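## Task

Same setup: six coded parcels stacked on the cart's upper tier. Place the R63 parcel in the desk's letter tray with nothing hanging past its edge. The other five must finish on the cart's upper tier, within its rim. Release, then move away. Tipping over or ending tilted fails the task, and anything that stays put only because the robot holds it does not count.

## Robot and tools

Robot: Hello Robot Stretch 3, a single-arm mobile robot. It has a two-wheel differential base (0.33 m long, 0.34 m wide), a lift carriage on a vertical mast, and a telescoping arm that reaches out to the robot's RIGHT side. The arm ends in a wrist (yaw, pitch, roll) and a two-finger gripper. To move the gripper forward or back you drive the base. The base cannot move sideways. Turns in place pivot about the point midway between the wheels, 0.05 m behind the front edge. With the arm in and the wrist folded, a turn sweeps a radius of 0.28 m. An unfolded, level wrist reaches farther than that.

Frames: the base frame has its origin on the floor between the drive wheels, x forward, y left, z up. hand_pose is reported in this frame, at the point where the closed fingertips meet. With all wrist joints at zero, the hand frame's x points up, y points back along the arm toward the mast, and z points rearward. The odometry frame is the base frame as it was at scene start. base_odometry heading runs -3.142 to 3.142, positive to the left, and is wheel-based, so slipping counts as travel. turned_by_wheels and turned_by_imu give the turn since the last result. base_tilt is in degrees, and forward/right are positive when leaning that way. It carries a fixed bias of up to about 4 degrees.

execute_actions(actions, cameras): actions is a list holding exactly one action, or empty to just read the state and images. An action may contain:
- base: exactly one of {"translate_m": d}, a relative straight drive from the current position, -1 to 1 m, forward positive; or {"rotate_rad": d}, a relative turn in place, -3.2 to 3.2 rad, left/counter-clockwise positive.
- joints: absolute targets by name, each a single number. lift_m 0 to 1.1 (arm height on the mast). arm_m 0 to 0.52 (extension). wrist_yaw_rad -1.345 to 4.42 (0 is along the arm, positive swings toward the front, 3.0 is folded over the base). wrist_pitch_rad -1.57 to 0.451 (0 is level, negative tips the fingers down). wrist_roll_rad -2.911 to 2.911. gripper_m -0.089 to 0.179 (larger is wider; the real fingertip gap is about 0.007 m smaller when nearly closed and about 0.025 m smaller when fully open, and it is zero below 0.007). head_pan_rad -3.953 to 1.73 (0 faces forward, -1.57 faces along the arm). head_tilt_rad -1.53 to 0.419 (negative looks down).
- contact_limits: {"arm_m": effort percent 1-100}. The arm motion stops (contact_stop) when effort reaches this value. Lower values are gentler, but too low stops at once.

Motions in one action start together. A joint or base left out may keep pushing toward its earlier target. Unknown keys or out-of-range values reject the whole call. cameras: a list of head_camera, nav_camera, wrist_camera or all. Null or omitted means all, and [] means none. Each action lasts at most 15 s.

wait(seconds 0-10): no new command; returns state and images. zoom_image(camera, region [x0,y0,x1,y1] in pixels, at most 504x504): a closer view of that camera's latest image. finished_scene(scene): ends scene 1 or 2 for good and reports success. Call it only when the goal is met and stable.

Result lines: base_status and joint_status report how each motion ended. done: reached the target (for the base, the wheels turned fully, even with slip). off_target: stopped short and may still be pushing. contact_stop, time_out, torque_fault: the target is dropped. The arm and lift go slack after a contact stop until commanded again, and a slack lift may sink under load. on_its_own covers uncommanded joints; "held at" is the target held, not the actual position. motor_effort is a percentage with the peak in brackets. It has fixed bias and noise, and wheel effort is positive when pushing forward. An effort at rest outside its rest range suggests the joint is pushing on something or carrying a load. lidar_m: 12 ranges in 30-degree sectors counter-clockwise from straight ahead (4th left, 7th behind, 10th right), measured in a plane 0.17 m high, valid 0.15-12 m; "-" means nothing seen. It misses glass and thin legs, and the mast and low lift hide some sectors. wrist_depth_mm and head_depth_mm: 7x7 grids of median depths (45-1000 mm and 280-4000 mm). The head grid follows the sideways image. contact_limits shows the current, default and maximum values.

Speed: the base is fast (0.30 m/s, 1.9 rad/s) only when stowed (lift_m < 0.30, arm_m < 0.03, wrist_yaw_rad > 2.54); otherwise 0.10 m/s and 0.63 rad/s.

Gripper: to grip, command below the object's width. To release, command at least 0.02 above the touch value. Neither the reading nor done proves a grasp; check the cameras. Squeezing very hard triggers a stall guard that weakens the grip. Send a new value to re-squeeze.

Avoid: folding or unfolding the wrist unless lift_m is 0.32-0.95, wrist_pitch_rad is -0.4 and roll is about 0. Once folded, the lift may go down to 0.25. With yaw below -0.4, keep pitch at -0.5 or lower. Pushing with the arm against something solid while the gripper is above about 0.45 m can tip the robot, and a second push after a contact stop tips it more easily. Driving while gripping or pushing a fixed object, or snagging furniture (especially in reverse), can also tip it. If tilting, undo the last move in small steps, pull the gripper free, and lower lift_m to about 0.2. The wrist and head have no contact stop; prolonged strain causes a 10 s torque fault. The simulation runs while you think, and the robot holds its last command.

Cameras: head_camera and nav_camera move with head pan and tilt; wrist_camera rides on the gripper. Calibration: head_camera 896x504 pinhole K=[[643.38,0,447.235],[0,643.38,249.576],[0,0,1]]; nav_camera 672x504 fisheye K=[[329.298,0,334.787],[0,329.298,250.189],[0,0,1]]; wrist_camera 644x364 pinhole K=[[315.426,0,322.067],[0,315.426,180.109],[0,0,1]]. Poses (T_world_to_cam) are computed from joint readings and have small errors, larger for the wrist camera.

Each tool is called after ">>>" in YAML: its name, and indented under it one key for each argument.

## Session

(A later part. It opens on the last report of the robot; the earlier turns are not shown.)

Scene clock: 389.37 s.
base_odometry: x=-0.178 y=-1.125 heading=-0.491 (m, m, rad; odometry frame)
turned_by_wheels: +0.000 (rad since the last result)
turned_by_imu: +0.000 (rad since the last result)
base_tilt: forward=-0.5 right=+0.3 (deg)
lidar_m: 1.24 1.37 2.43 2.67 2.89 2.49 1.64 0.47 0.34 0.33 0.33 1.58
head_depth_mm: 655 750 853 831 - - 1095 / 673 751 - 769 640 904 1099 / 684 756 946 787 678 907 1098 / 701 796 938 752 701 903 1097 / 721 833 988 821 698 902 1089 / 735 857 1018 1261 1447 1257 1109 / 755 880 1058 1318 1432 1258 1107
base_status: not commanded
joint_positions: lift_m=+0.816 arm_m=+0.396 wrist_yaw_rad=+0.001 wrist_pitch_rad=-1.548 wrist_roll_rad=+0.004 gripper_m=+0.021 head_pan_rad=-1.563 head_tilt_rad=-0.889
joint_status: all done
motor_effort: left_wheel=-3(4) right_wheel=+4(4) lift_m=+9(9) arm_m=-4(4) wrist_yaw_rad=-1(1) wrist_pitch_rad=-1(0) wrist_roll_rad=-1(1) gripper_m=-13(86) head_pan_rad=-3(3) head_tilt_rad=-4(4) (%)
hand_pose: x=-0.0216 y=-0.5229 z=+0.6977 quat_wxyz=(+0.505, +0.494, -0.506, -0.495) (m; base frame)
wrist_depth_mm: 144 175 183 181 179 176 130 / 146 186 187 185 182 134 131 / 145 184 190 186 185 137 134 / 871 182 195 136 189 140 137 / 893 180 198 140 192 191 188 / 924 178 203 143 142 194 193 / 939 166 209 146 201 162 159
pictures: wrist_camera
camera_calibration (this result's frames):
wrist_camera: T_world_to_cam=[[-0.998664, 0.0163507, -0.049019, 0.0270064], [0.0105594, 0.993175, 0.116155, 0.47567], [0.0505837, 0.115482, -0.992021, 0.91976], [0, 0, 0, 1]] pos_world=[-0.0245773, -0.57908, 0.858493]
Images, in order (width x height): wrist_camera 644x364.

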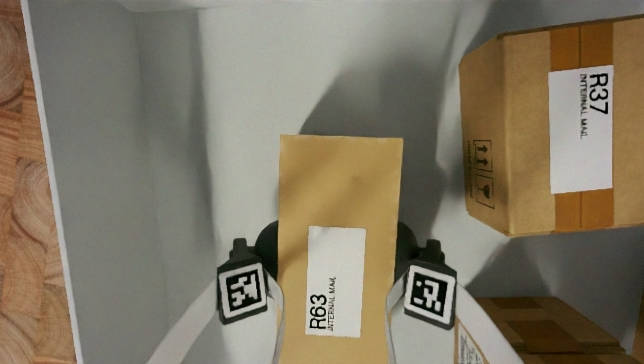

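Lift and, at the same time, look around for the desk.

>>> execute_actions:
  actions:
    - {"joints":{"lift_m":0.97,"head_pan_rad":-3.0,"head_tilt_rad":-0.3}}
  cameras: ["all"]

Scene clock: 396.03 s.
base_odometry: x=-0.178 y=-1.125 heading=-0.491 (m, m, rad; odometry frame)
turned_by_wheels: +0.000 (rad since the last result)
turned_by_imu: +0.000 (rad since the last result)
base_tilt: forward=-0.5 right=+0.1 (deg)
lidar_m: 1.23 1.37 2.43 2.67 2.90 2.48 1.65 0.47 0.34 0.33 0.33 1.59
head_depth_mm: 2449 2535 2693 2803 2828 - - / 2536 2605 2775 2897 2842 - - / 2577 2674 2808 2970 2775 2004 1540 / 1877 1976 2060 2168 2296 2015 1548 / 1498 1574 1641 1706 1778 1804 1545 / 1285 1315 1355 1387 1447 1481 1461 / 1093 1128 1145 1175 1221 1237 1273
base_status: not commanded
joint_positions: lift_m=+0.969 arm_m=+0.396 wrist_yaw_rad=+0.001 wrist_pitch_rad=-1.548 wrist_roll_rad=+0.004 gripper_m=+0.021 head_pan_rad=-2.993 head_tilt_rad=-0.310
joint_status: all done
motor_effort: left_wheel=-3(4) right_wheel=+3(4) lift_m=+36(38) arm_m=-4(4) wrist_yaw_rad=-1(1) wrist_pitch_rad=-1(1) wrist_roll_rad=-1(1) gripper_m=-13(12) head_pan_rad=-3(32) head_tilt_rad=+4(29) (%)
hand_pose: x=-0.0216 y=-0.5230 z=+0.8513 quat_wxyz=(+0.505, +0.494, -0.506, -0.495) (m; base frame)
wrist_depth_mm: 971 954 824 642 536 446 315 / - 988 329 333 324 324 320 / - - 338 334 285 329 327 / - - 349 137 291 336 332 / - - 356 140 304 318 252 / - - - 143 142 277 245 / - - 373 146 261 348 252
pictures: head_camera (sideways: a quarter turn clockwise sets it upright), nav_camera (sideways: a quarter turn counterclockwise sets it upright), wrist_camera
camera_calibration (this result's frames):
head_camera: T_world_to_cam=[[0.2455, 0.0284999, -0.968978, 1.27707], [0.124607, -0.992203, 0.00238735, 0.00165929], [-0.961355, -0.121327, -0.247137, 0.28102], [0, 0, 0, 1]] pos_world=[-0.0435673, -0.000654584, 1.3069]
nav_camera: T_world_to_cam=[[-0.294606, -0.0405412, 0.954758, -1.19812], [-0.173243, 0.98481, -0.0116398, 0.0622963], [-0.939784, -0.168835, -0.297154, 0.350318], [0, 0, 0, 1]] pos_world=[-0.012956, -0.0507771, 1.24874]
wrist_camera: T_world_to_cam=[[-0.998664, 0.0163433, -0.0490216, 0.0345366], [0.0105596, 0.993193, 0.116001, 0.458002], [0.0505838, 0.115329, -0.992039, 1.07211], [0, 0, 0, 1]] pos_world=[-0.0245773, -0.579095, 1.01214]
Images, in order (width x height): head_camera 896x504, nav_camera 672x504, wrist_camera 644x364.

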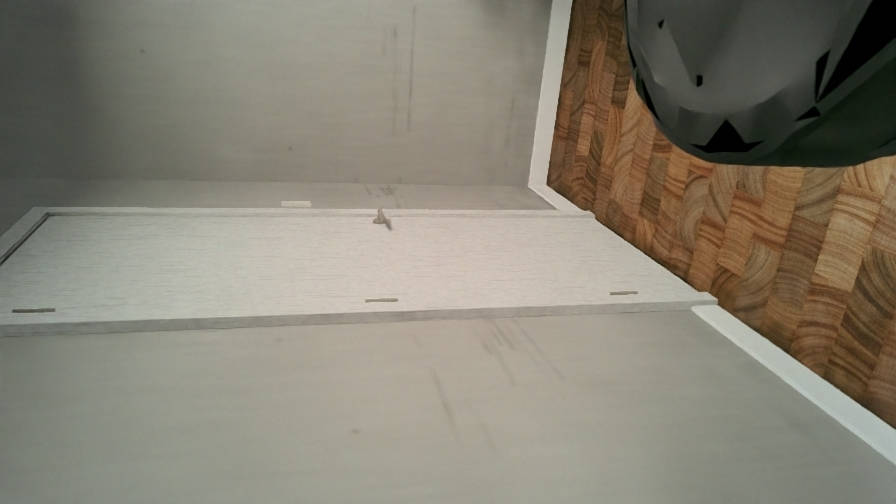

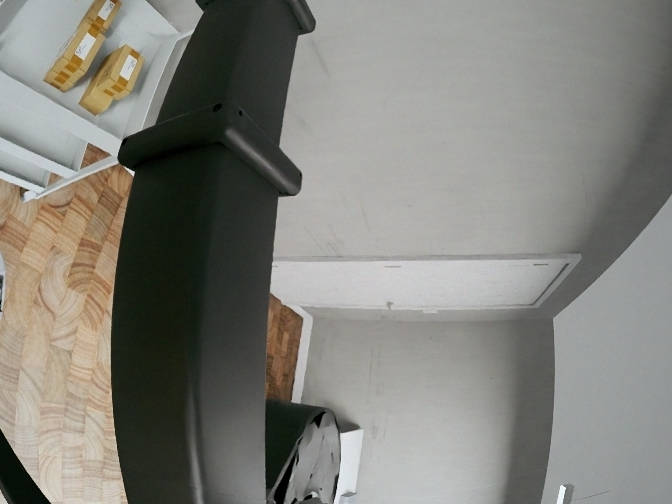

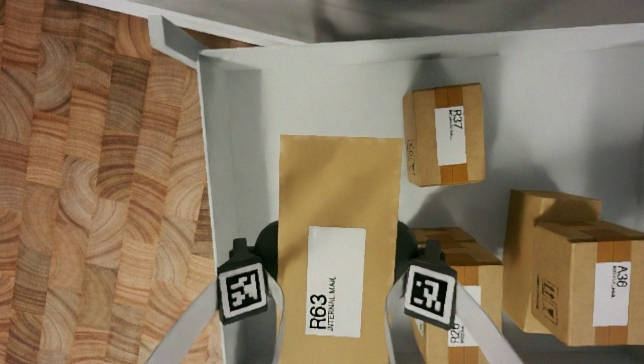

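>>> execute_actions:
  actions:
    - {"joints":{"arm_m":0.0,"head_pan_rad":1.5,"head_tilt_rad":-0.3}}
  cameras: ["head_camera","nav_camera"]

Scene clock: 404.50 s.
base_odometry: x=-0.178 y=-1.125 heading=-0.491 (m, m, rad; odometry frame)
turned_by_wheels: +0.000 (rad since the last result)
turned_by_imu: +0.000 (rad since the last result)
base_tilt: forward=-0.5 right=+0.1 (deg)
lidar_m: 1.24 1.37 2.43 2.66 2.90 2.48 1.64 0.47 0.34 0.33 0.33 1.59
head_depth_mm: 2457 2599 2737 2883 2812 2001 1535 / 2517 2604 2745 2915 2857 2008 1547 / 2533 2684 2812 2965 2824 1988 1556 / 2593 2742 2829 2970 2797 2023 1546 / 2617 2755 2851 3027 2860 1994 1550 / 2667 2777 2942 3036 2890 2014 1543 / 2678 2842 2964 3140 2906 2015 1543
base_status: not commanded
joint_positions: lift_m=+0.969 arm_m=+0.002 wrist_yaw_rad=+0.001 wrist_pitch_rad=-1.548 wrist_roll_rad=+0.002 gripper_m=+0.021 head_pan_rad=+1.493 head_tilt_rad=-0.309
joint_status: all done
joint sent to its limit — the command would take arm_m past its lower limit, so that joint was sent only as far as its limit.
motor_effort: left_wheel=-3(4) right_wheel=+4(5) lift_m=+36(36) arm_m=-4(5) wrist_yaw_rad=-1(1) wrist_pitch_rad=-1(1) wrist_roll_rad=-1(1) gripper_m=-13(13) head_pan_rad=+2(30) head_tilt_rad=+4(6) (%)
hand_pose: x=-0.0216 y=-0.1283 z=+0.8513 quat_wxyz=(+0.505, +0.494, -0.505, -0.495) (m; base frame)
wrist_depth_mm: 972 967 948 572 565 560 905 / - - 990 843 830 917 927 / - - - 969 969 961 929 / - - - 137 987 971 969 / - - - 140 - - 974 / - - - 143 142 - - / - - - 146 - - -
pictures: head_camera (sideways: a quarter turn clockwise sets it upright), nav_camera (sideways: a quarter turn counterclockwise sets it upright)
camera_calibration (this result's frames):
head_camera: T_world_to_cam=[[-0.0273537, -0.245046, -0.969126, 1.27893], [-0.994827, 0.101551, 0.00240165, 0.00846924], [0.0978275, 0.964178, -0.246556, 0.273803], [0, 0, 0, 1]] pos_world=[0.0166234, 0.048541, 1.30693]
nav_camera: T_world_to_cam=[[0.0266565, 0.295611, 0.954936, -1.20031], [0.998554, -0.0524919, -0.0116246, 0.0551285], [0.0466901, 0.953865, -0.296582, 0.343557], [0, 0, 0, 1]] pos_world=[-0.0390935, 0.0300112, 1.24875]
Images, in order (width x height): head_camera 896x504, nav_camera 672x504.

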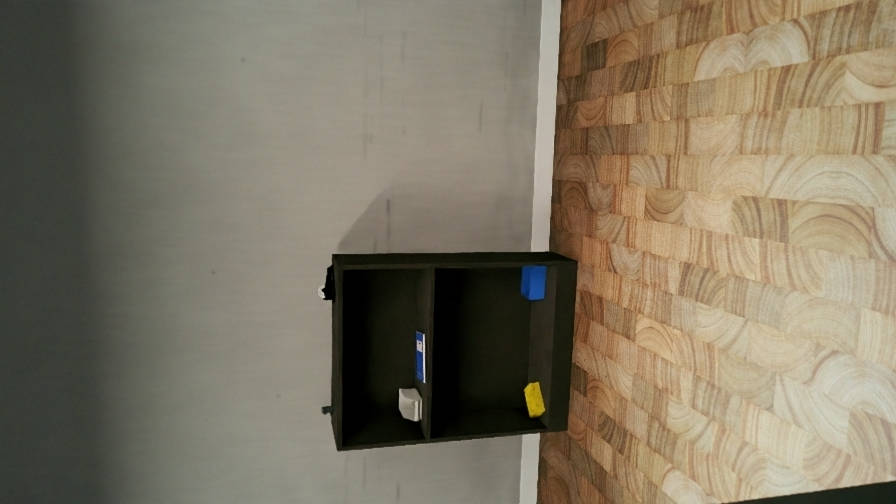

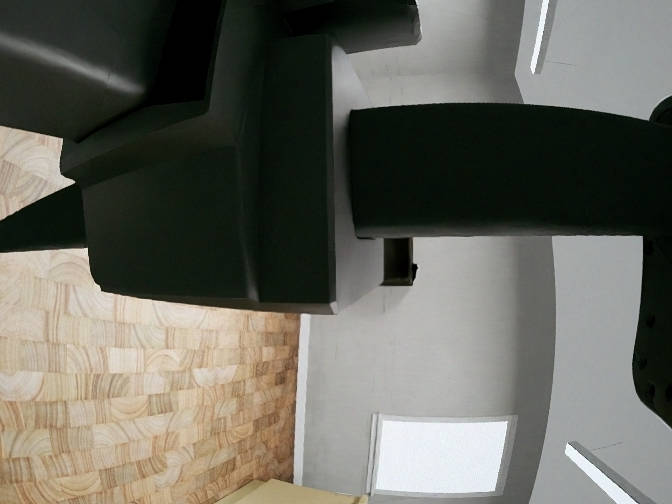

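>>> execute_actions:
  actions:
    - {"joints":{"head_pan_rad":0.6,"head_tilt_rad":-0.3}}
  cameras: ["head_camera","nav_camera"]

Scene clock: 409.67 s.
base_odometry: x=-0.178 y=-1.125 heading=-0.491 (m, m, rad; odometry frame)
turned_by_wheels: +0.000 (rad since the last result)
turned_by_imu: +0.000 (rad since the last result)
base_tilt: forward=-0.5 right=+0.3 (deg)
lidar_m: 1.24 1.37 2.43 2.67 2.90 2.48 1.64 0.47 0.34 0.33 0.33 1.58
head_depth_mm: 1768 1835 1895 1489 1326 1387 1444 / 1929 2000 2098 1497 1479 1545 1536 / 2114 2212 2317 1650 1651 1765 1551 / 2331 2450 2550 1838 1877 1940 1546 / 2656 2789 2952 2109 2167 2040 1557 / 2916 3053 3110 2405 2612 2003 1550 / 2729 2847 3001 3046 2861 2011 1566
base_status: not commanded
joint_positions: lift_m=+0.969 arm_m=+0.002 wrist_yaw_rad=+0.001 wrist_pitch_rad=-1.548 wrist_roll_rad=+0.002 gripper_m=+0.021 head_pan_rad=+0.607 head_tilt_rad=-0.309
joint_status: all done
motor_effort: left_wheel=-3(3) right_wheel=+4(4) lift_m=+37(36) arm_m=-4(4) wrist_yaw_rad=-1(1) wrist_pitch_rad=-1(1) wrist_roll_rad=+0(1) gripper_m=-13(12) head_pan_rad=-3(30) head_tilt_rad=+3(2) (%)
hand_pose: x=-0.0216 y=-0.1283 z=+0.8513 quat_wxyz=(+0.505, +0.494, -0.505, -0.495) (m; base frame)
wrist_depth_mm: 987 963 944 570 567 556 924 / - - 956 834 830 925 924 / - - - 957 957 951 940 / - - - 137 972 968 966 / - - - 140 - - 988 / - - - 143 142 - - / - - - 147 - - -
pictures: head_camera (sideways: a quarter turn clockwise sets it upright), nav_camera (sideways: a quarter turn counterclockwise sets it upright)
camera_calibration (this result's frames):
head_camera: T_world_to_cam=[[-0.207061, -0.133871, -0.969125, 1.28002], [-0.550837, 0.834609, 0.00240164, 0.00576089], [0.80852, 0.534328, -0.246556, 0.269468], [0, 0, 0, 1]] pos_world=[0.0503468, 0.0225653, 1.30693]
nav_camera: T_world_to_cam=[[0.245776, 0.166405, 0.954936, -1.20164], [0.591185, -0.806452, -0.0116246, 0.0576135], [0.768176, 0.567401, -0.296583, 0.339156], [0, 0, 0, 1]] pos_world=[0.000743349, 0.0539855, 1.24875]
Images, in order (width x height): head_camera 896x504, nav_camera 672x504.

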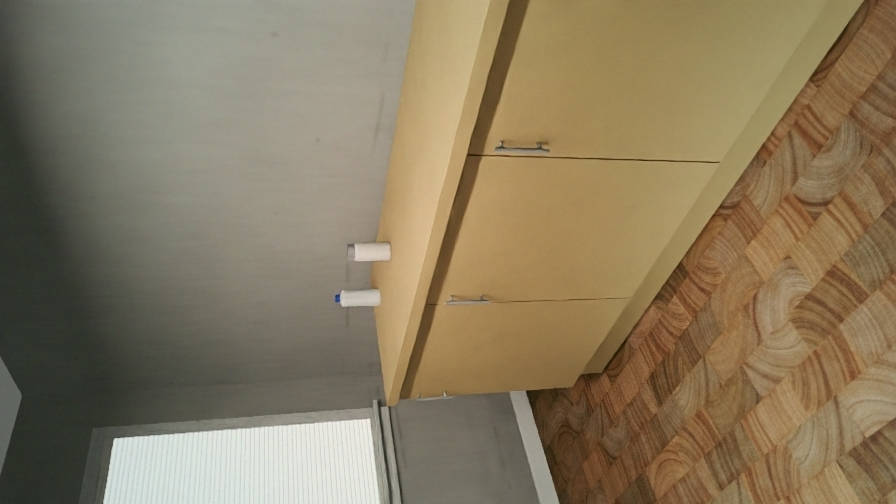

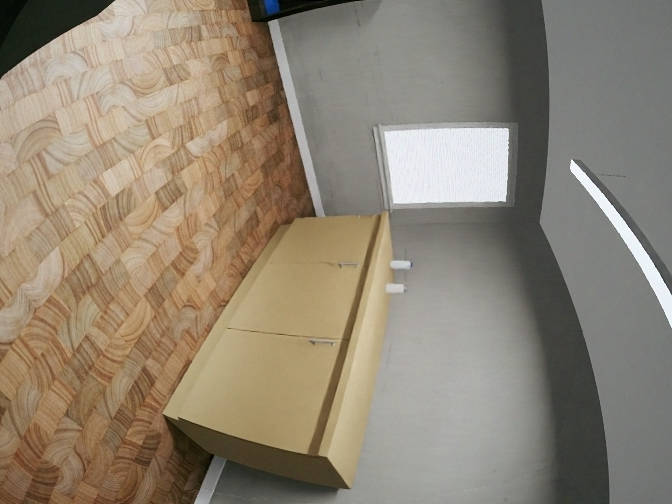

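>>> execute_actions:
  actions:
    - {"joints":{"head_pan_rad":-0.25,"head_tilt_rad":-0.3}}
  cameras: ["head_camera","nav_camera"]

Scene clock: 427.30 s.
base_odometry: x=-0.178 y=-1.125 heading=-0.491 (m, m, rad; odometry frame)
turned_by_wheels: +0.000 (rad since the last result)
turned_by_imu: +0.000 (rad since the last result)
base_tilt: forward=-0.6 right=+0.1 (deg)
lidar_m: 1.24 1.37 2.43 2.67 2.89 2.49 1.65 0.47 0.34 0.33 0.33 1.59
head_depth_mm: 1586 1673 1769 1834 1948 1997 1543 / 1598 1661 1768 1852 1949 2023 1538 / 1578 1664 1753 1842 1931 2000 1556 / 1569 1660 1744 1832 1945 2006 1551 / 1584 1652 1750 1830 1934 1979 1555 / 1574 1651 1733 1774 1678 1667 1505 / 1574 1649 1740 1527 1227 1308 1376
base_status: not commanded
joint_positions: lift_m=+0.969 arm_m=+0.002 wrist_yaw_rad=+0.001 wrist_pitch_rad=-1.548 wrist_roll_rad=+0.002 gripper_m=+0.021 head_pan_rad=-0.243 head_tilt_rad=-0.309
joint_status: all done
motor_effort: left_wheel=-3(3) right_wheel=+4(4) lift_m=+36(36) arm_m=-4(4) wrist_yaw_rad=-1(1) wrist_pitch_rad=-1(1) wrist_roll_rad=-1(1) gripper_m=-13(13) head_pan_rad=-3(30) head_tilt_rad=+4(4) (%)
hand_pose: x=-0.0216 y=-0.1283 z=+0.8513 quat_wxyz=(+0.505, +0.494, -0.505, -0.495) (m; base frame)
wrist_depth_mm: 977 968 945 571 563 561 914 / - - 981 826 822 925 919 / - - - 971 955 947 954 / - - - 136 962 966 953 / - - - 140 - - 982 / - - - 142 142 - - / - - - 146 - - -
pictures: head_camera (sideways: a quarter turn clockwise sets it upright), nav_camera (sideways: a quarter turn counterclockwise sets it upright)
camera_calibration (this result's frames):
head_camera: T_world_to_cam=[[-0.237232, 0.067208, -0.969126, 1.28021], [0.263479, 0.964662, 0.00240165, 0.000793545], [0.93504, -0.254775, -0.246556, 0.268696], [0, 0, 0, 1]] pos_world=[0.0522551, -0.0183489, 1.30693]
nav_camera: T_world_to_cam=[[0.287225, -0.0748206, 0.954937, -1.2019], [-0.215697, -0.976391, -0.0116246, 0.0625355], [0.933261, -0.202638, -0.296582, 0.338148], [0, 0, 0, 1]] pos_world=[0.0431228, 0.039654, 1.24875]
Images, in order (width x height): head_camera 896x504, nav_camera 672x504.

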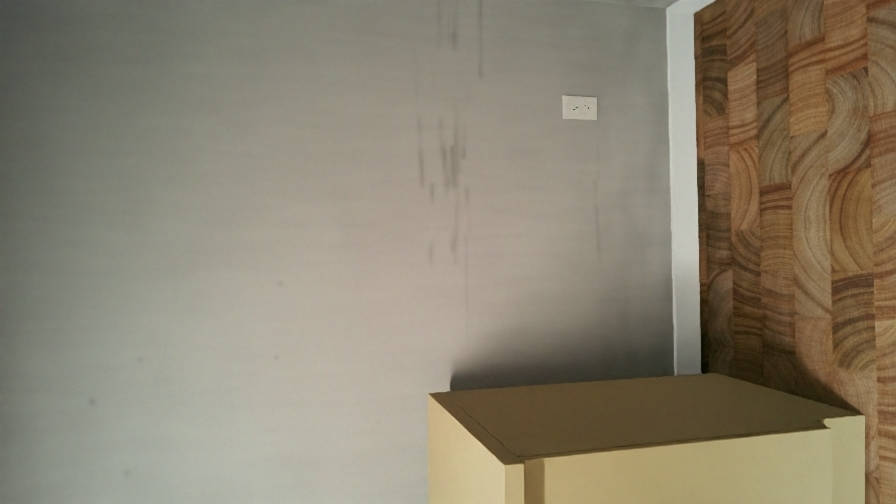

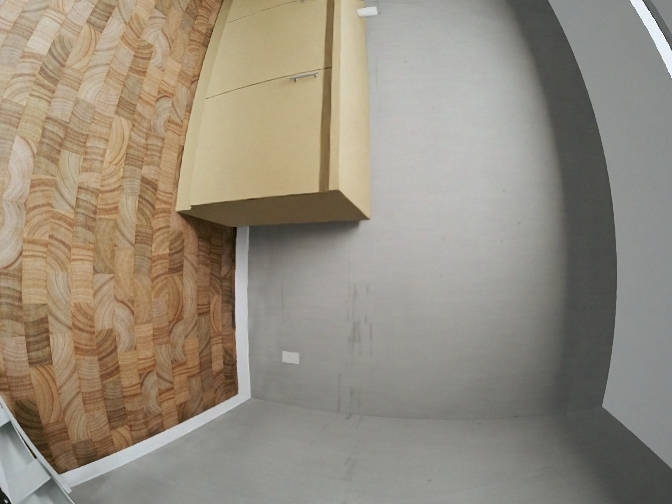

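>>> execute_actions:
  actions:
    - {"joints":{"head_pan_rad":-3.75,"head_tilt_rad":-0.25}}
  cameras: ["head_camera","nav_camera"]

Scene clock: 433.27 s.
base_odometry: x=-0.178 y=-1.125 heading=-0.491 (m, m, rad; odometry frame)
turned_by_wheels: +0.000 (rad since the last result)
turned_by_imu: +0.000 (rad since the last result)
base_tilt: forward=-0.5 right=+0.1 (deg)
lidar_m: 1.23 1.37 2.44 2.67 2.90 2.49 1.64 0.47 0.34 0.33 0.33 1.58
head_depth_mm: 3037 3316 3461 3655 3094 2407 - / 3008 3184 3262 3381 3398 - - / 2890 3012 3153 3218 - - - / 2818 2901 2975 3005 - - - / 2632 2790 2882 2898 - - - / 2579 2675 2798 2802 2873 - - / 2477 2564 2684 2782 2832 - -
base_status: not commanded
joint_positions: lift_m=+0.969 arm_m=+0.002 wrist_yaw_rad=+0.001 wrist_pitch_rad=-1.548 wrist_roll_rad=+0.002 gripper_m=+0.021 head_pan_rad=-3.743 head_tilt_rad=-0.261
joint_status: all done
motor_effort: left_wheel=-3(3) right_wheel=+4(4) lift_m=+36(36) arm_m=-4(4) wrist_yaw_rad=-1(1) wrist_pitch_rad=-1(1) wrist_roll_rad=+0(0) gripper_m=-13(12) head_pan_rad=-3(31) head_tilt_rad=+5(9) (%)
hand_pose: x=-0.0216 y=-0.1283 z=+0.8513 quat_wxyz=(+0.505, +0.494, -0.505, -0.495) (m; base frame)
wrist_depth_mm: 964 950 948 574 570 561 894 / - - 970 837 815 913 935 / - - - 968 965 939 944 / - - - 137 960 970 954 / - - - 140 - - 982 / - - - 143 142 - - / - - - 146 - - -
pictures: head_camera (sideways: a quarter turn clockwise sets it upright), nav_camera (sideways: a quarter turn counterclockwise sets it upright)
camera_calibration (this result's frames):
head_camera: T_world_to_cam=[[0.159265, -0.119189, -0.980015, 1.29203], [-0.585004, -0.811022, 0.00356544, 0.00445399], [-0.795239, 0.572745, -0.198893, 0.217213], [0, 0, 0, 1]] pos_world=[-0.0304327, 0.0331999, 1.30939]
nav_camera: T_world_to_cam=[[-0.203933, 0.144213, 0.968305, -1.21637], [0.544049, 0.838989, -0.0103719, 0.0562709], [-0.813893, 0.52469, -0.249557, 0.287601], [0, 0, 0, 1]] pos_world=[-0.0445953, -0.0226966, 1.25017]
Images, in order (width x height): head_camera 896x504, nav_camera 672x504.

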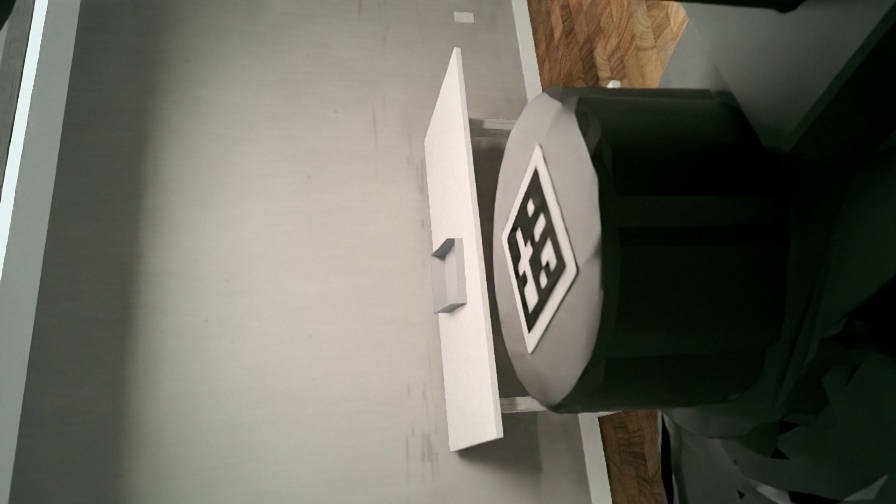

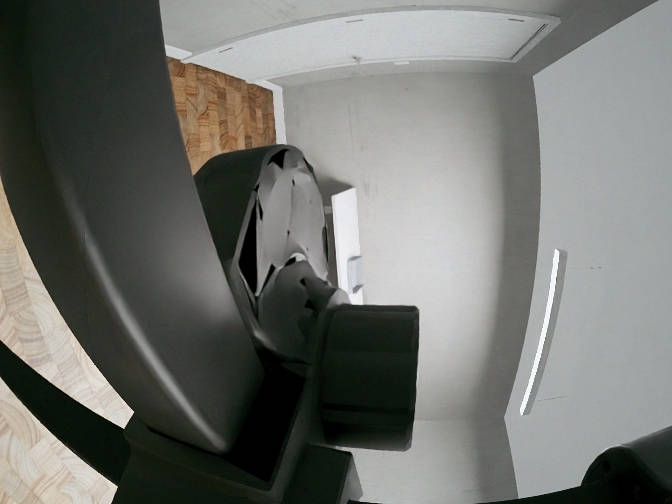

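>>> execute_actions:
  actions:
    - {"base":{"rotate_rad":-0.70},"joints":{"head_pan_rad":-3.1,"head_tilt_rad":-0.25}}
  cameras: ["head_camera"]

Scene clock: 521.87 s.
base_odometry: x=-0.178 y=-1.125 heading=-1.190 (m, m, rad; odometry frame)
turned_by_wheels: -0.700 (rad since the last result)
turned_by_imu: -0.692 (rad since the last result)
base_tilt: forward=-0.4 right=+0.0 (deg)
lidar_m: 1.24 1.24 1.25 1.87 2.80 2.90 2.90 2.36 1.06 0.36 0.33 0.33
head_depth_mm: 3022 3506 3645 3847 3134 - - / 3041 3282 3380 3601 3173 - - / 2978 3106 3286 3238 2973 2425 - / 2877 2955 3139 3182 3148 2216 1626 / 2765 2814 2904 2943 3057 2157 1627 / 2576 2716 2817 2824 2990 2197 1646 / 2491 2563 2659 2719 2825 2155 1657
base_status: done
joint_positions: lift_m=+0.969 arm_m=+0.002 wrist_yaw_rad=+0.001 wrist_pitch_rad=-1.548 wrist_roll_rad=+0.002 gripper_m=+0.021 head_pan_rad=-3.107 head_tilt_rad=-0.260
joint_status: all done
motor_effort: left_wheel=+4(8) right_wheel=-5(10) lift_m=+36(36) arm_m=-3(4) wrist_yaw_rad=-1(2) wrist_pitch_rad=-1(1) wrist_roll_rad=+0(0) gripper_m=-12(13) head_pan_rad=+2(28) head_tilt_rad=+4(5) (%)
hand_pose: x=-0.0216 y=-0.1283 z=+0.8513 quat_wxyz=(+0.505, +0.494, -0.505, -0.495) (m; base frame)
wrist_depth_mm: 338 307 580 812 927 915 904 / 329 593 589 965 960 938 920 / 333 - 886 974 958 960 937 / - - - 137 975 963 949 / - - - 140 - - 980 / - - - 143 142 - - / - - - 147 - - -
pictures: head_camera (sideways: a quarter turn clockwise sets it upright)
camera_calibration (this result's frames):
head_camera: T_world_to_cam=[[0.198776, -0.00134751, -0.980044, 1.29183], [0.0108177, -0.999935, 0.00356894, 0.000814904], [-0.979985, -0.0113113, -0.198748, 0.218151], [0, 0, 0, 1]] pos_world=[-0.0430073, 0.00502316, 1.3094]
Images, in order (width x height): head_camera 896x504.

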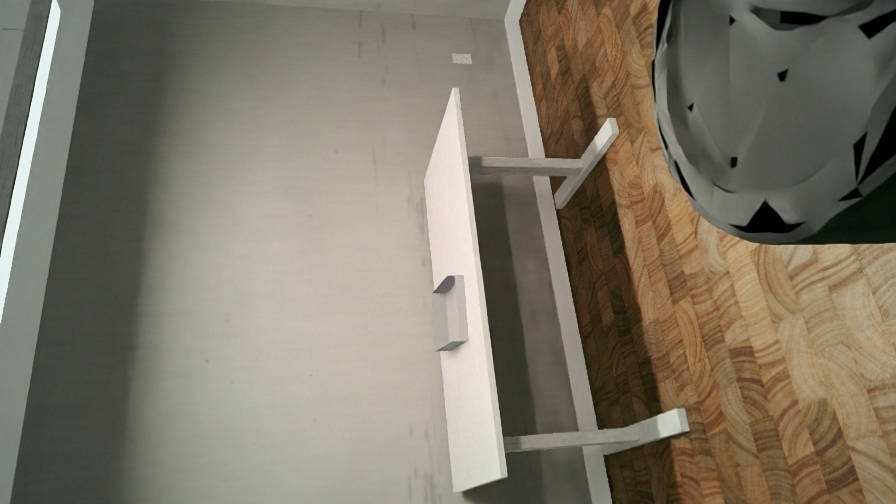

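>>> execute_actions:
  actions:
    - {"base":{"translate_m":-1.0}}
  cameras: ["head_camera"]

Scene clock: 539.10 s.
base_odometry: x=-0.549 y=-0.197 heading=-1.190 (m, m, rad; odometry frame)
turned_by_wheels: +0.000 (rad since the last result)
turned_by_imu: +0.000 (rad since the last result)
base_tilt: forward=-0.5 right=+0.1 (deg)
lidar_m: 1.18 2.08 2.24 2.25 2.35 2.66 1.91 1.57 1.59 1.25 1.23 1.05
head_depth_mm: 2301 2416 2540 2664 2754 - - / 2192 2269 2423 2473 1980 - - / 2086 2146 2237 2284 1800 2384 - / 1970 2040 2116 2219 1663 2193 1635 / 1887 1946 2023 2092 1504 2136 1636 / 1808 1877 1942 2008 1462 2100 1647 / 1728 1791 1857 1917 1459 2043 1642
base_status: done
joint_positions: lift_m=+0.969 arm_m=+0.002 wrist_yaw_rad=+0.001 wrist_pitch_rad=-1.548 wrist_roll_rad=+0.002 gripper_m=+0.021 head_pan_rad=-3.107 head_tilt_rad=-0.260
joint_status: not commanded
motor_effort: left_wheel=+5(6) right_wheel=-5(10) lift_m=+36(36) arm_m=-4(4) wrist_yaw_rad=-1(1) wrist_pitch_rad=-1(1) wrist_roll_rad=+0(1) gripper_m=-13(12) head_pan_rad=+3(2) head_tilt_rad=+4(4) (%)
hand_pose: x=-0.0216 y=-0.1283 z=+0.8513 quat_wxyz=(+0.505, +0.494, -0.505, -0.495) (m; base frame)
wrist_depth_mm: 988 960 948 943 938 917 900 / - - 963 953 959 937 908 / - - - 950 957 948 945 / - - - 137 989 975 969 / - - - 140 - - 990 / - - - 143 142 - - / - - - 147 - - -
pictures: head_camera (sideways: a quarter turn clockwise sets it upright)
camera_calibration (this result's frames):
head_camera: T_world_to_cam=[[0.198669, -0.00135126, -0.980066, 1.29185], [0.0108179, -0.999935, 0.00357154, 0.00081152], [-0.980007, -0.0113118, -0.198641, 0.218012], [0, 0, 0, 1]] pos_world=[-0.0430065, 0.0050232, 1.30941]
Images, in order (width x height): head_camera 896x504.

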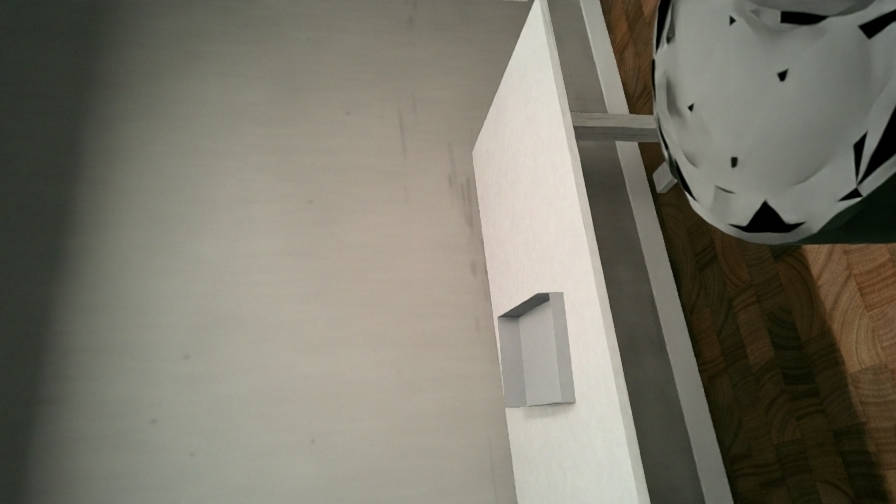

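>>> zoom_image:
  camera: "head_camera"
  region: [440, 0, 740, 504]

Region (440, 0, 740, 504) of head_camera's 896x504 image, scaled by 1.000; it fills the left 300 columns of this view, and the rest is white.

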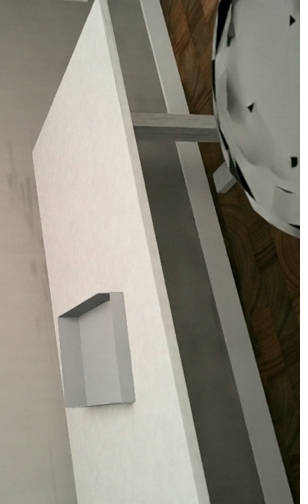

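>>> zoom_image:
  camera: "head_camera"
  region: [470, 250, 690, 470]

Region (470, 250, 690, 470) of head_camera's 896x504 image, scaled by 2.291, with more detail than that image has.

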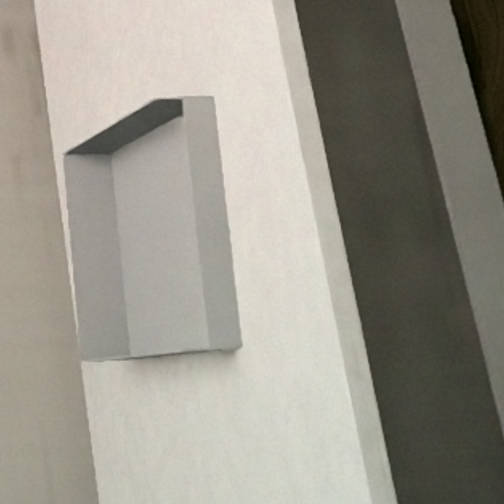

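>>> execute_actions:
  actions:
    - {"base":{"translate_m":-1.0}}
  cameras: []

>>> execute_actions:
  actions:
    - {"base":{"translate_m":-0.1}}
  cameras: ["head_camera"]

Scene clock: 626.73 s.
base_odometry: x=-0.921 y=+0.732 heading=-1.190 (m, m, rad; odometry frame)
turned_by_wheels: +0.000 (rad since the last result)
turned_by_imu: +0.000 (rad since the last result)
base_tilt: forward=-0.4 right=+0.1 (deg)
lidar_m: 1.99 2.99 2.77 1.88 2.13 0.95 1.15 1.13 0.82 1.67 1.64 1.76
head_depth_mm: 1267 1330 1385 1466 1535 - - / 1201 1256 1312 1380 1411 - - / 1152 1186 1240 1297 1344 1076 - / 1097 1134 1177 1219 1279 995 739 / 1046 1078 1122 1164 1215 983 741 / 995 1026 1070 1109 1156 984 740 / 954 987 1025 1056 1099 982 741
base_status: done
joint_positions: lift_m=+0.969 arm_m=+0.002 wrist_yaw_rad=+0.001 wrist_pitch_rad=-1.548 wrist_roll_rad=+0.002 gripper_m=+0.021 head_pan_rad=-3.107 head_tilt_rad=-0.260
joint_status: not commanded
motor_effort: left_wheel=+5(6) right_wheel=-5(9) lift_m=+36(37) arm_m=-4(4) wrist_yaw_rad=-2(1) wrist_pitch_rad=-1(1) wrist_roll_rad=+0(0) gripper_m=-13(12) head_pan_rad=+2(2) head_tilt_rad=+4(4) (%)
hand_pose: x=-0.0216 y=-0.1283 z=+0.8513 quat_wxyz=(+0.505, +0.494, -0.505, -0.495) (m; base frame)
wrist_depth_mm: 975 964 951 932 934 916 264 / - - 978 976 947 922 270 / - - - 965 957 964 285 / - - - 137 977 988 944 / - - - 139 - - 968 / - - - 143 141 - - / - - - 146 - - -
pictures: none
No camera images: the call's "cameras" was empty. Leave "cameras" out to get every camera's image.

Scene clock: 628.70 s.
base_odometry: x=-0.958 y=+0.825 heading=-1.190 (m, m, rad; odometry frame)
turned_by_wheels: +0.000 (rad since the last result)
turned_by_imu: +0.000 (rad since the last result)
base_tilt: forward=-0.5 right=+0.2 (deg)
lidar_m: 2.08 3.07 2.72 1.87 2.07 0.86 1.06 1.04 0.78 1.61 1.68 1.80
head_depth_mm: 1174 1218 1278 1344 1417 - - / 1102 1150 1204 1258 1303 - - / 1055 1095 1141 1192 1242 1071 - / 1003 1040 1080 1128 1177 995 738 / 956 994 1031 1073 1108 982 741 / 917 946 980 1021 1055 988 718 / 876 902 941 973 1009 1011 739
base_status: done
joint_positions: lift_m=+0.969 arm_m=+0.002 wrist_yaw_rad=+0.001 wrist_pitch_rad=-1.548 wrist_roll_rad=+0.002 gripper_m=+0.021 head_pan_rad=-3.107 head_tilt_rad=-0.260
joint_status: not commanded
motor_effort: left_wheel=+5(5) right_wheel=-5(9) lift_m=+37(36) arm_m=-4(4) wrist_yaw_rad=-1(1) wrist_pitch_rad=-1(1) wrist_roll_rad=+0(0) gripper_m=-13(13) head_pan_rad=+3(2) head_tilt_rad=+4(4) (%)
hand_pose: x=-0.0216 y=-0.1283 z=+0.8513 quat_wxyz=(+0.505, +0.494, -0.505, -0.495) (m; base frame)
wrist_depth_mm: 978 956 950 937 925 266 263 / - - 971 955 967 270 268 / - - - 959 958 277 273 / - - - 137 975 292 277 / - - - 140 - - 285 / - - - 143 142 - 290 / - - - 146 - - 297
pictures: head_camera (sideways: a quarter turn clockwise sets it upright)
camera_calibration (this result's frames):
head_camera: T_world_to_cam=[[0.198585, -0.00135409, -0.980083, 1.29188], [0.0108184, -0.999935, 0.00357356, 0.000808889], [-0.980024, -0.0113126, -0.198558, 0.217903], [0, 0, 0, 1]] pos_world=[-0.0430059, 0.00502321, 1.30941]
Images, in order (width x height): head_camera 896x504.

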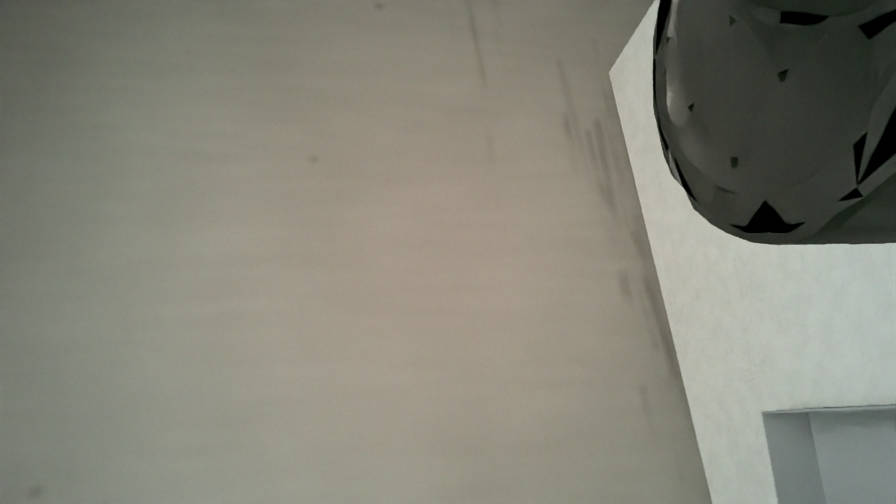

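>>> execute_actions:
  actions:
    - {"base":{"rotate_rad":-1.246},"joints":{"head_pan_rad":-1.57,"head_tilt_rad":-0.9}}
  cameras: ["all"]

Scene clock: 634.83 s.
base_odometry: x=-0.958 y=+0.825 heading=-2.436 (m, m, rad; odometry frame)
turned_by_wheels: -1.246 (rad since the last result)
turned_by_imu: -1.232 (rad since the last result)
base_tilt: forward=-0.3 right=+0.1 (deg)
lidar_m: 1.68 1.70 2.08 3.06 3.13 2.16 1.87 0.87 0.86 1.04 1.05 0.78
head_depth_mm: 940 1073 - - - - 1117 / 930 1056 945 - - - 1103 / 922 1043 927 - - - - / 904 1035 883 746 - - - / 889 1028 853 743 626 564 1112 / 878 1009 854 741 629 552 1113 / 861 989 897 721 633 551 1113
base_status: done
joint_positions: lift_m=+0.969 arm_m=+0.002 wrist_yaw_rad=+0.001 wrist_pitch_rad=-1.548 wrist_roll_rad=+0.002 gripper_m=+0.021 head_pan_rad=-1.577 head_tilt_rad=-0.889
joint_status: all done
motor_effort: left_wheel=+4(9) right_wheel=-5(10) lift_m=+36(36) arm_m=-4(4) wrist_yaw_rad=-1(1) wrist_pitch_rad=-1(1) wrist_roll_rad=+0(1) gripper_m=-13(13) head_pan_rad=+2(31) head_tilt_rad=-5(28) (%)
hand_pose: x=-0.0216 y=-0.1283 z=+0.8513 quat_wxyz=(+0.505, +0.494, -0.505, -0.495) (m; base frame)
wrist_depth_mm: 283 278 277 272 269 267 262 / 287 286 282 277 275 291 926 / - - - 979 959 958 919 / - - - 137 977 981 968 / - - - 139 - - 991 / - - - 143 142 - - / - - - 146 - - -
pictures: head_camera (sideways: a quarter turn clockwise sets it upright), nav_camera (sideways: a quarter turn counterclockwise sets it upright), wrist_camera
camera_calibration (this result's frames):
head_camera: T_world_to_cam=[[0.0127713, 0.73661, -0.676197, 0.896685], [0.999561, -0.027475, -0.011051, 0.0138139], [-0.0267187, -0.675759, -0.736638, 0.912214], [0, 0, 0, 1]] pos_world=[-0.000886462, -0.0436907, 1.27846]
nav_camera: T_world_to_cam=[[-0.00835603, -0.771017, 0.636759, -0.785247], [-0.999684, -0.00865377, -0.023597, 0.0828909], [0.023704, -0.636755, -0.770701, 0.960534], [0, 0, 0, 1]] pos_world=[0.0535347, 0.00690346, 1.24225]
wrist_camera: T_world_to_cam=[[-0.998701, 0.0140693, -0.0489747, 0.0277543], [0.00831233, 0.993235, 0.115826, 0.066152], [0.0502729, 0.115269, -0.992061, 1.0266], [0, 0, 0, 1]] pos_world=[-0.0244418, -0.18443, 1.01215]
Images, in order (width x height): head_camera 896x504, nav_camera 672x504, wrist_camera 644x364.

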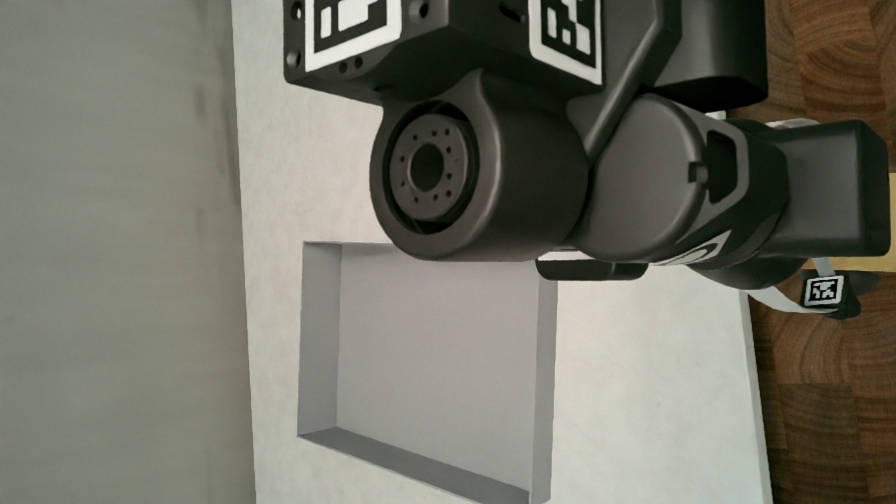

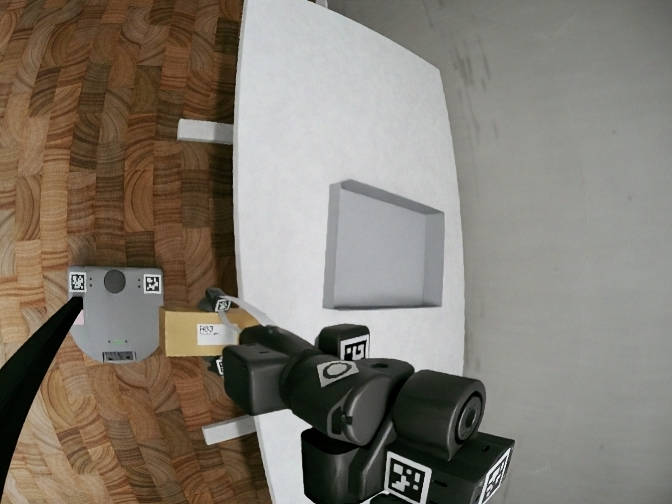

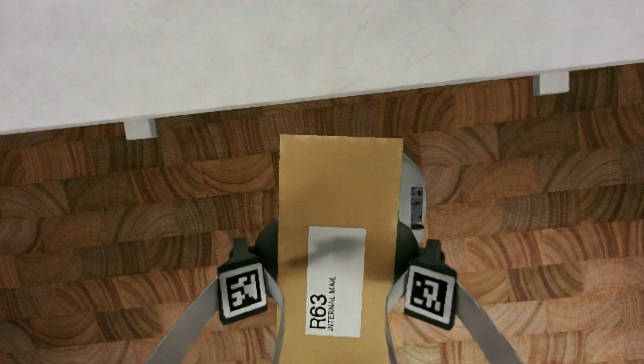

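>>> zoom_image:
  camera: "head_camera"
  region: [230, 200, 630, 504]

Region (230, 200, 630, 504) of head_camera's 896x504 image, scaled by 1.260, with more detail than that image has; it fills the top 383 rows of this view, and the rest is white.

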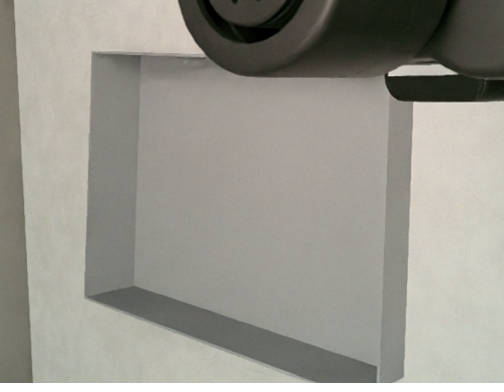

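>>> execute_actions:
  actions:
    - {"base":{"translate_m":0.117},"joints":{"arm_m":0.454}}
  cameras: ["head_camera","wrist_camera"]

Scene clock: 685.00 s.
base_odometry: x=-1.047 y=+0.749 heading=-2.435 (m, m, rad; odometry frame)
turned_by_wheels: +0.000 (rad since the last result)
turned_by_imu: +0.001 (rad since the last result)
base_tilt: forward=-0.4 right=+0.4 (deg)
lidar_m: 1.56 1.58 2.03 3.08 3.12 2.28 1.98 0.94 1.10 1.02 0.70 0.72
head_depth_mm: - - 891 753 642 577 1114 / - 1052 921 739 640 577 1117 / 956 1038 854 748 632 566 1114 / - - 687 731 634 564 1112 / 878 1011 861 741 635 552 1117 / 865 994 907 726 633 551 1106 / 855 975 900 745 631 550 1097
base_status: done
joint_positions: lift_m=+0.969 arm_m=+0.454 wrist_yaw_rad=+0.001 wrist_pitch_rad=-1.548 wrist_roll_rad=+0.002 gripper_m=+0.021 head_pan_rad=-1.577 head_tilt_rad=-0.889
joint_status: all done
motor_effort: left_wheel=+4(10) right_wheel=-5(9) lift_m=+36(37) arm_m=+3(3) wrist_yaw_rad=-1(1) wrist_pitch_rad=-1(1) wrist_roll_rad=+0(0) gripper_m=-12(13) head_pan_rad=+2(2) head_tilt_rad=-5(5) (%)
hand_pose: x=-0.0216 y=-0.5804 z=+0.8513 quat_wxyz=(+0.505, +0.494, -0.506, -0.495) (m; base frame)
wrist_depth_mm: 280 276 271 268 265 245 262 / 286 282 276 273 270 264 266 / 292 287 282 277 275 264 272 / 300 294 289 137 279 277 276 / 305 301 296 140 283 276 283 / 312 309 300 143 142 290 289 / 319 316 309 146 301 296 295
pictures: head_camera (sideways: a quarter turn clockwise sets it upright), wrist_camera
camera_calibration (this result's frames):
head_camera: T_world_to_cam=[[0.012736, 0.73682, -0.675969, 0.896388], [0.999563, -0.0274219, -0.0110575, 0.0138224], [-0.0266838, -0.675532, -0.736847, 0.912486], [0, 0, 0, 1]] pos_world=[-0.000884246, -0.0436838, 1.27845]
wrist_camera: T_world_to_cam=[[-0.998698, 0.014231, -0.0489774, 0.0342138], [0.00848217, 0.993255, 0.115643, 0.515336], [0.0502928, 0.115077, -0.992083, 1.07861], [0, 0, 0, 1]] pos_world=[-0.0244483, -0.636471, 1.01215]
Images, in order (width x height): head_camera 896x504, wrist_camera 644x364.

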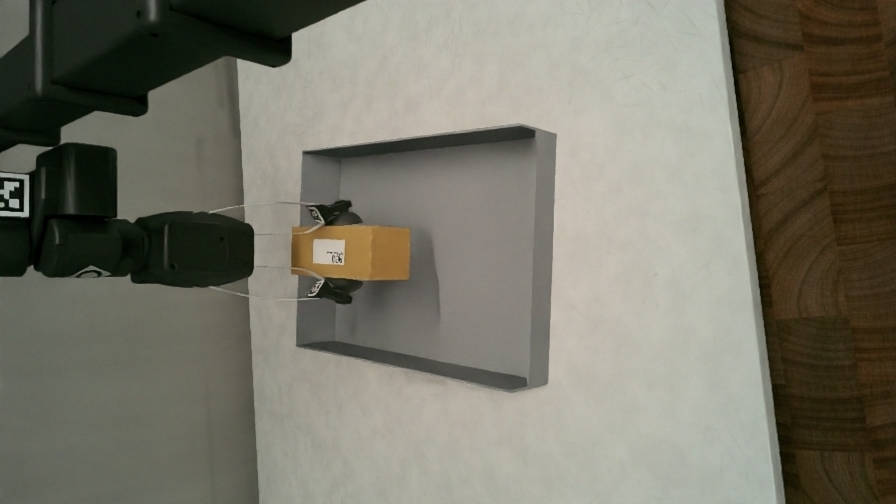

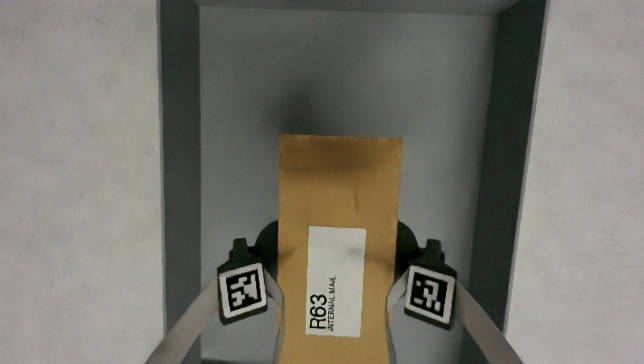

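>>> execute_actions:
  actions:
    - {"joints":{"lift_m":0.883}}
  cameras: ["wrist_camera"]

Scene clock: 695.27 s.
base_odometry: x=-1.047 y=+0.749 heading=-2.435 (m, m, rad; odometry frame)
turned_by_wheels: +0.000 (rad since the last result)
turned_by_imu: +0.000 (rad since the last result)
base_tilt: forward=-0.3 right=+0.3 (deg)
lidar_m: 1.56 1.58 2.02 3.07 3.15 2.28 1.98 0.95 1.10 1.02 0.70 0.72
head_depth_mm: 935 1055 - - 626 577 1115 / 910 - 876 718 638 577 1113 / 873 1049 853 745 633 566 1117 / 874 - 845 709 637 564 1117 / 874 1012 860 742 636 552 1101 / 864 994 903 725 634 553 1106 / 853 973 902 743 633 550 1088
base_status: not commanded
joint_positions: lift_m=+0.884 arm_m=+0.454 wrist_yaw_rad=+0.001 wrist_pitch_rad=-1.548 wrist_roll_rad=+0.002 gripper_m=+0.021 head_pan_rad=-1.577 head_tilt_rad=-0.889
joint_status: all done
motor_effort: left_wheel=+4(5) right_wheel=-6(5) lift_m=+10(35) arm_m=+3(3) wrist_yaw_rad=-1(1) wrist_pitch_rad=-1(1) wrist_roll_rad=+0(0) gripper_m=-13(13) head_pan_rad=+2(2) head_tilt_rad=-4(5) (%)
hand_pose: x=-0.0216 y=-0.5804 z=+0.7656 quat_wxyz=(+0.505, +0.494, -0.506, -0.495) (m; base frame)
wrist_depth_mm: 145 191 190 188 186 184 161 / 153 193 194 192 189 187 159 / 155 196 198 193 192 191 157 / 157 198 202 137 196 195 155 / 158 201 207 140 199 199 154 / 218 204 211 143 142 202 160 / 224 194 217 146 209 205 159
pictures: wrist_camera
camera_calibration (this result's frames):
wrist_camera: T_world_to_cam=[[-0.998698, 0.0142311, -0.0489774, 0.0300186], [0.00848237, 0.993255, 0.115641, 0.525245], [0.0502928, 0.115076, -0.992083, 0.993633], [0, 0, 0, 1]] pos_world=[-0.0244483, -0.636473, 0.926496]
Images, in order (width x height): wrist_camera 644x364.

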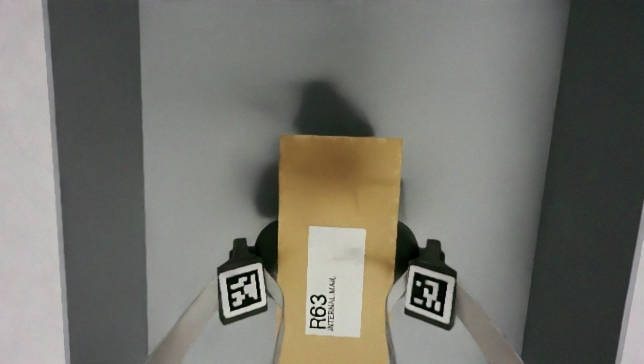

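>>> execute_actions:
  actions:
    - {"joints":{"gripper_m":0.09}}
  cameras: ["wrist_camera"]

Scene clock: 707.33 s.
base_odometry: x=-1.047 y=+0.749 heading=-2.435 (m, m, rad; odometry frame)
turned_by_wheels: +0.000 (rad since the last result)
turned_by_imu: +0.000 (rad since the last result)
base_tilt: forward=-0.5 right=+0.2 (deg)
lidar_m: 1.56 1.58 2.03 3.07 3.15 2.28 1.98 0.95 1.10 1.02 0.70 0.72
head_depth_mm: 931 1056 - - 628 579 1117 / 915 - 876 717 639 576 1117 / 877 1046 854 746 631 564 1114 / 875 - 851 710 636 564 1117 / 874 1012 858 743 637 552 1110 / 866 995 903 725 630 552 1107 / 853 975 901 746 633 551 1092
base_status: not commanded
joint_positions: lift_m=+0.884 arm_m=+0.454 wrist_yaw_rad=+0.001 wrist_pitch_rad=-1.548 wrist_roll_rad=+0.002 gripper_m=+0.090 head_pan_rad=-1.577 head_tilt_rad=-0.889
joint_status: all done
motor_effort: left_wheel=+4(4) right_wheel=-6(4) lift_m=+9(9) arm_m=+3(4) wrist_yaw_rad=-1(1) wrist_pitch_rad=-1(1) wrist_roll_rad=-1(0) gripper_m=+1(84) head_pan_rad=+2(2) head_tilt_rad=-5(5) (%)
hand_pose: x=-0.0216 y=-0.5804 z=+0.7656 quat_wxyz=(+0.505, +0.494, -0.506, -0.495) (m; base frame)
wrist_depth_mm: 145 190 191 187 186 184 160 / 153 193 195 190 189 186 158 / 155 195 197 194 192 191 157 / 157 198 203 148 196 194 155 / 158 201 207 151 199 198 153 / 219 203 211 154 205 201 160 / 224 192 216 157 210 209 159
pictures: wrist_camera
camera_calibration (this result's frames):
wrist_camera: T_world_to_cam=[[-0.998699, 0.01423, -0.0489774, 0.030018], [0.00848123, 0.993255, 0.115642, 0.525245], [0.0502926, 0.115076, -0.992083, 0.993633], [0, 0, 0, 1]] pos_world=[-0.0244483, -0.636473, 0.926496]
Images, in order (width x height): wrist_camera 644x364.

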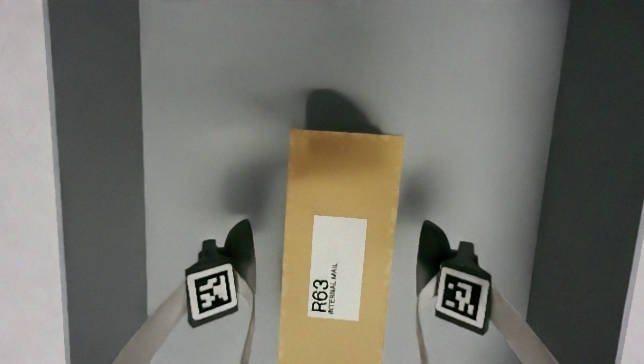

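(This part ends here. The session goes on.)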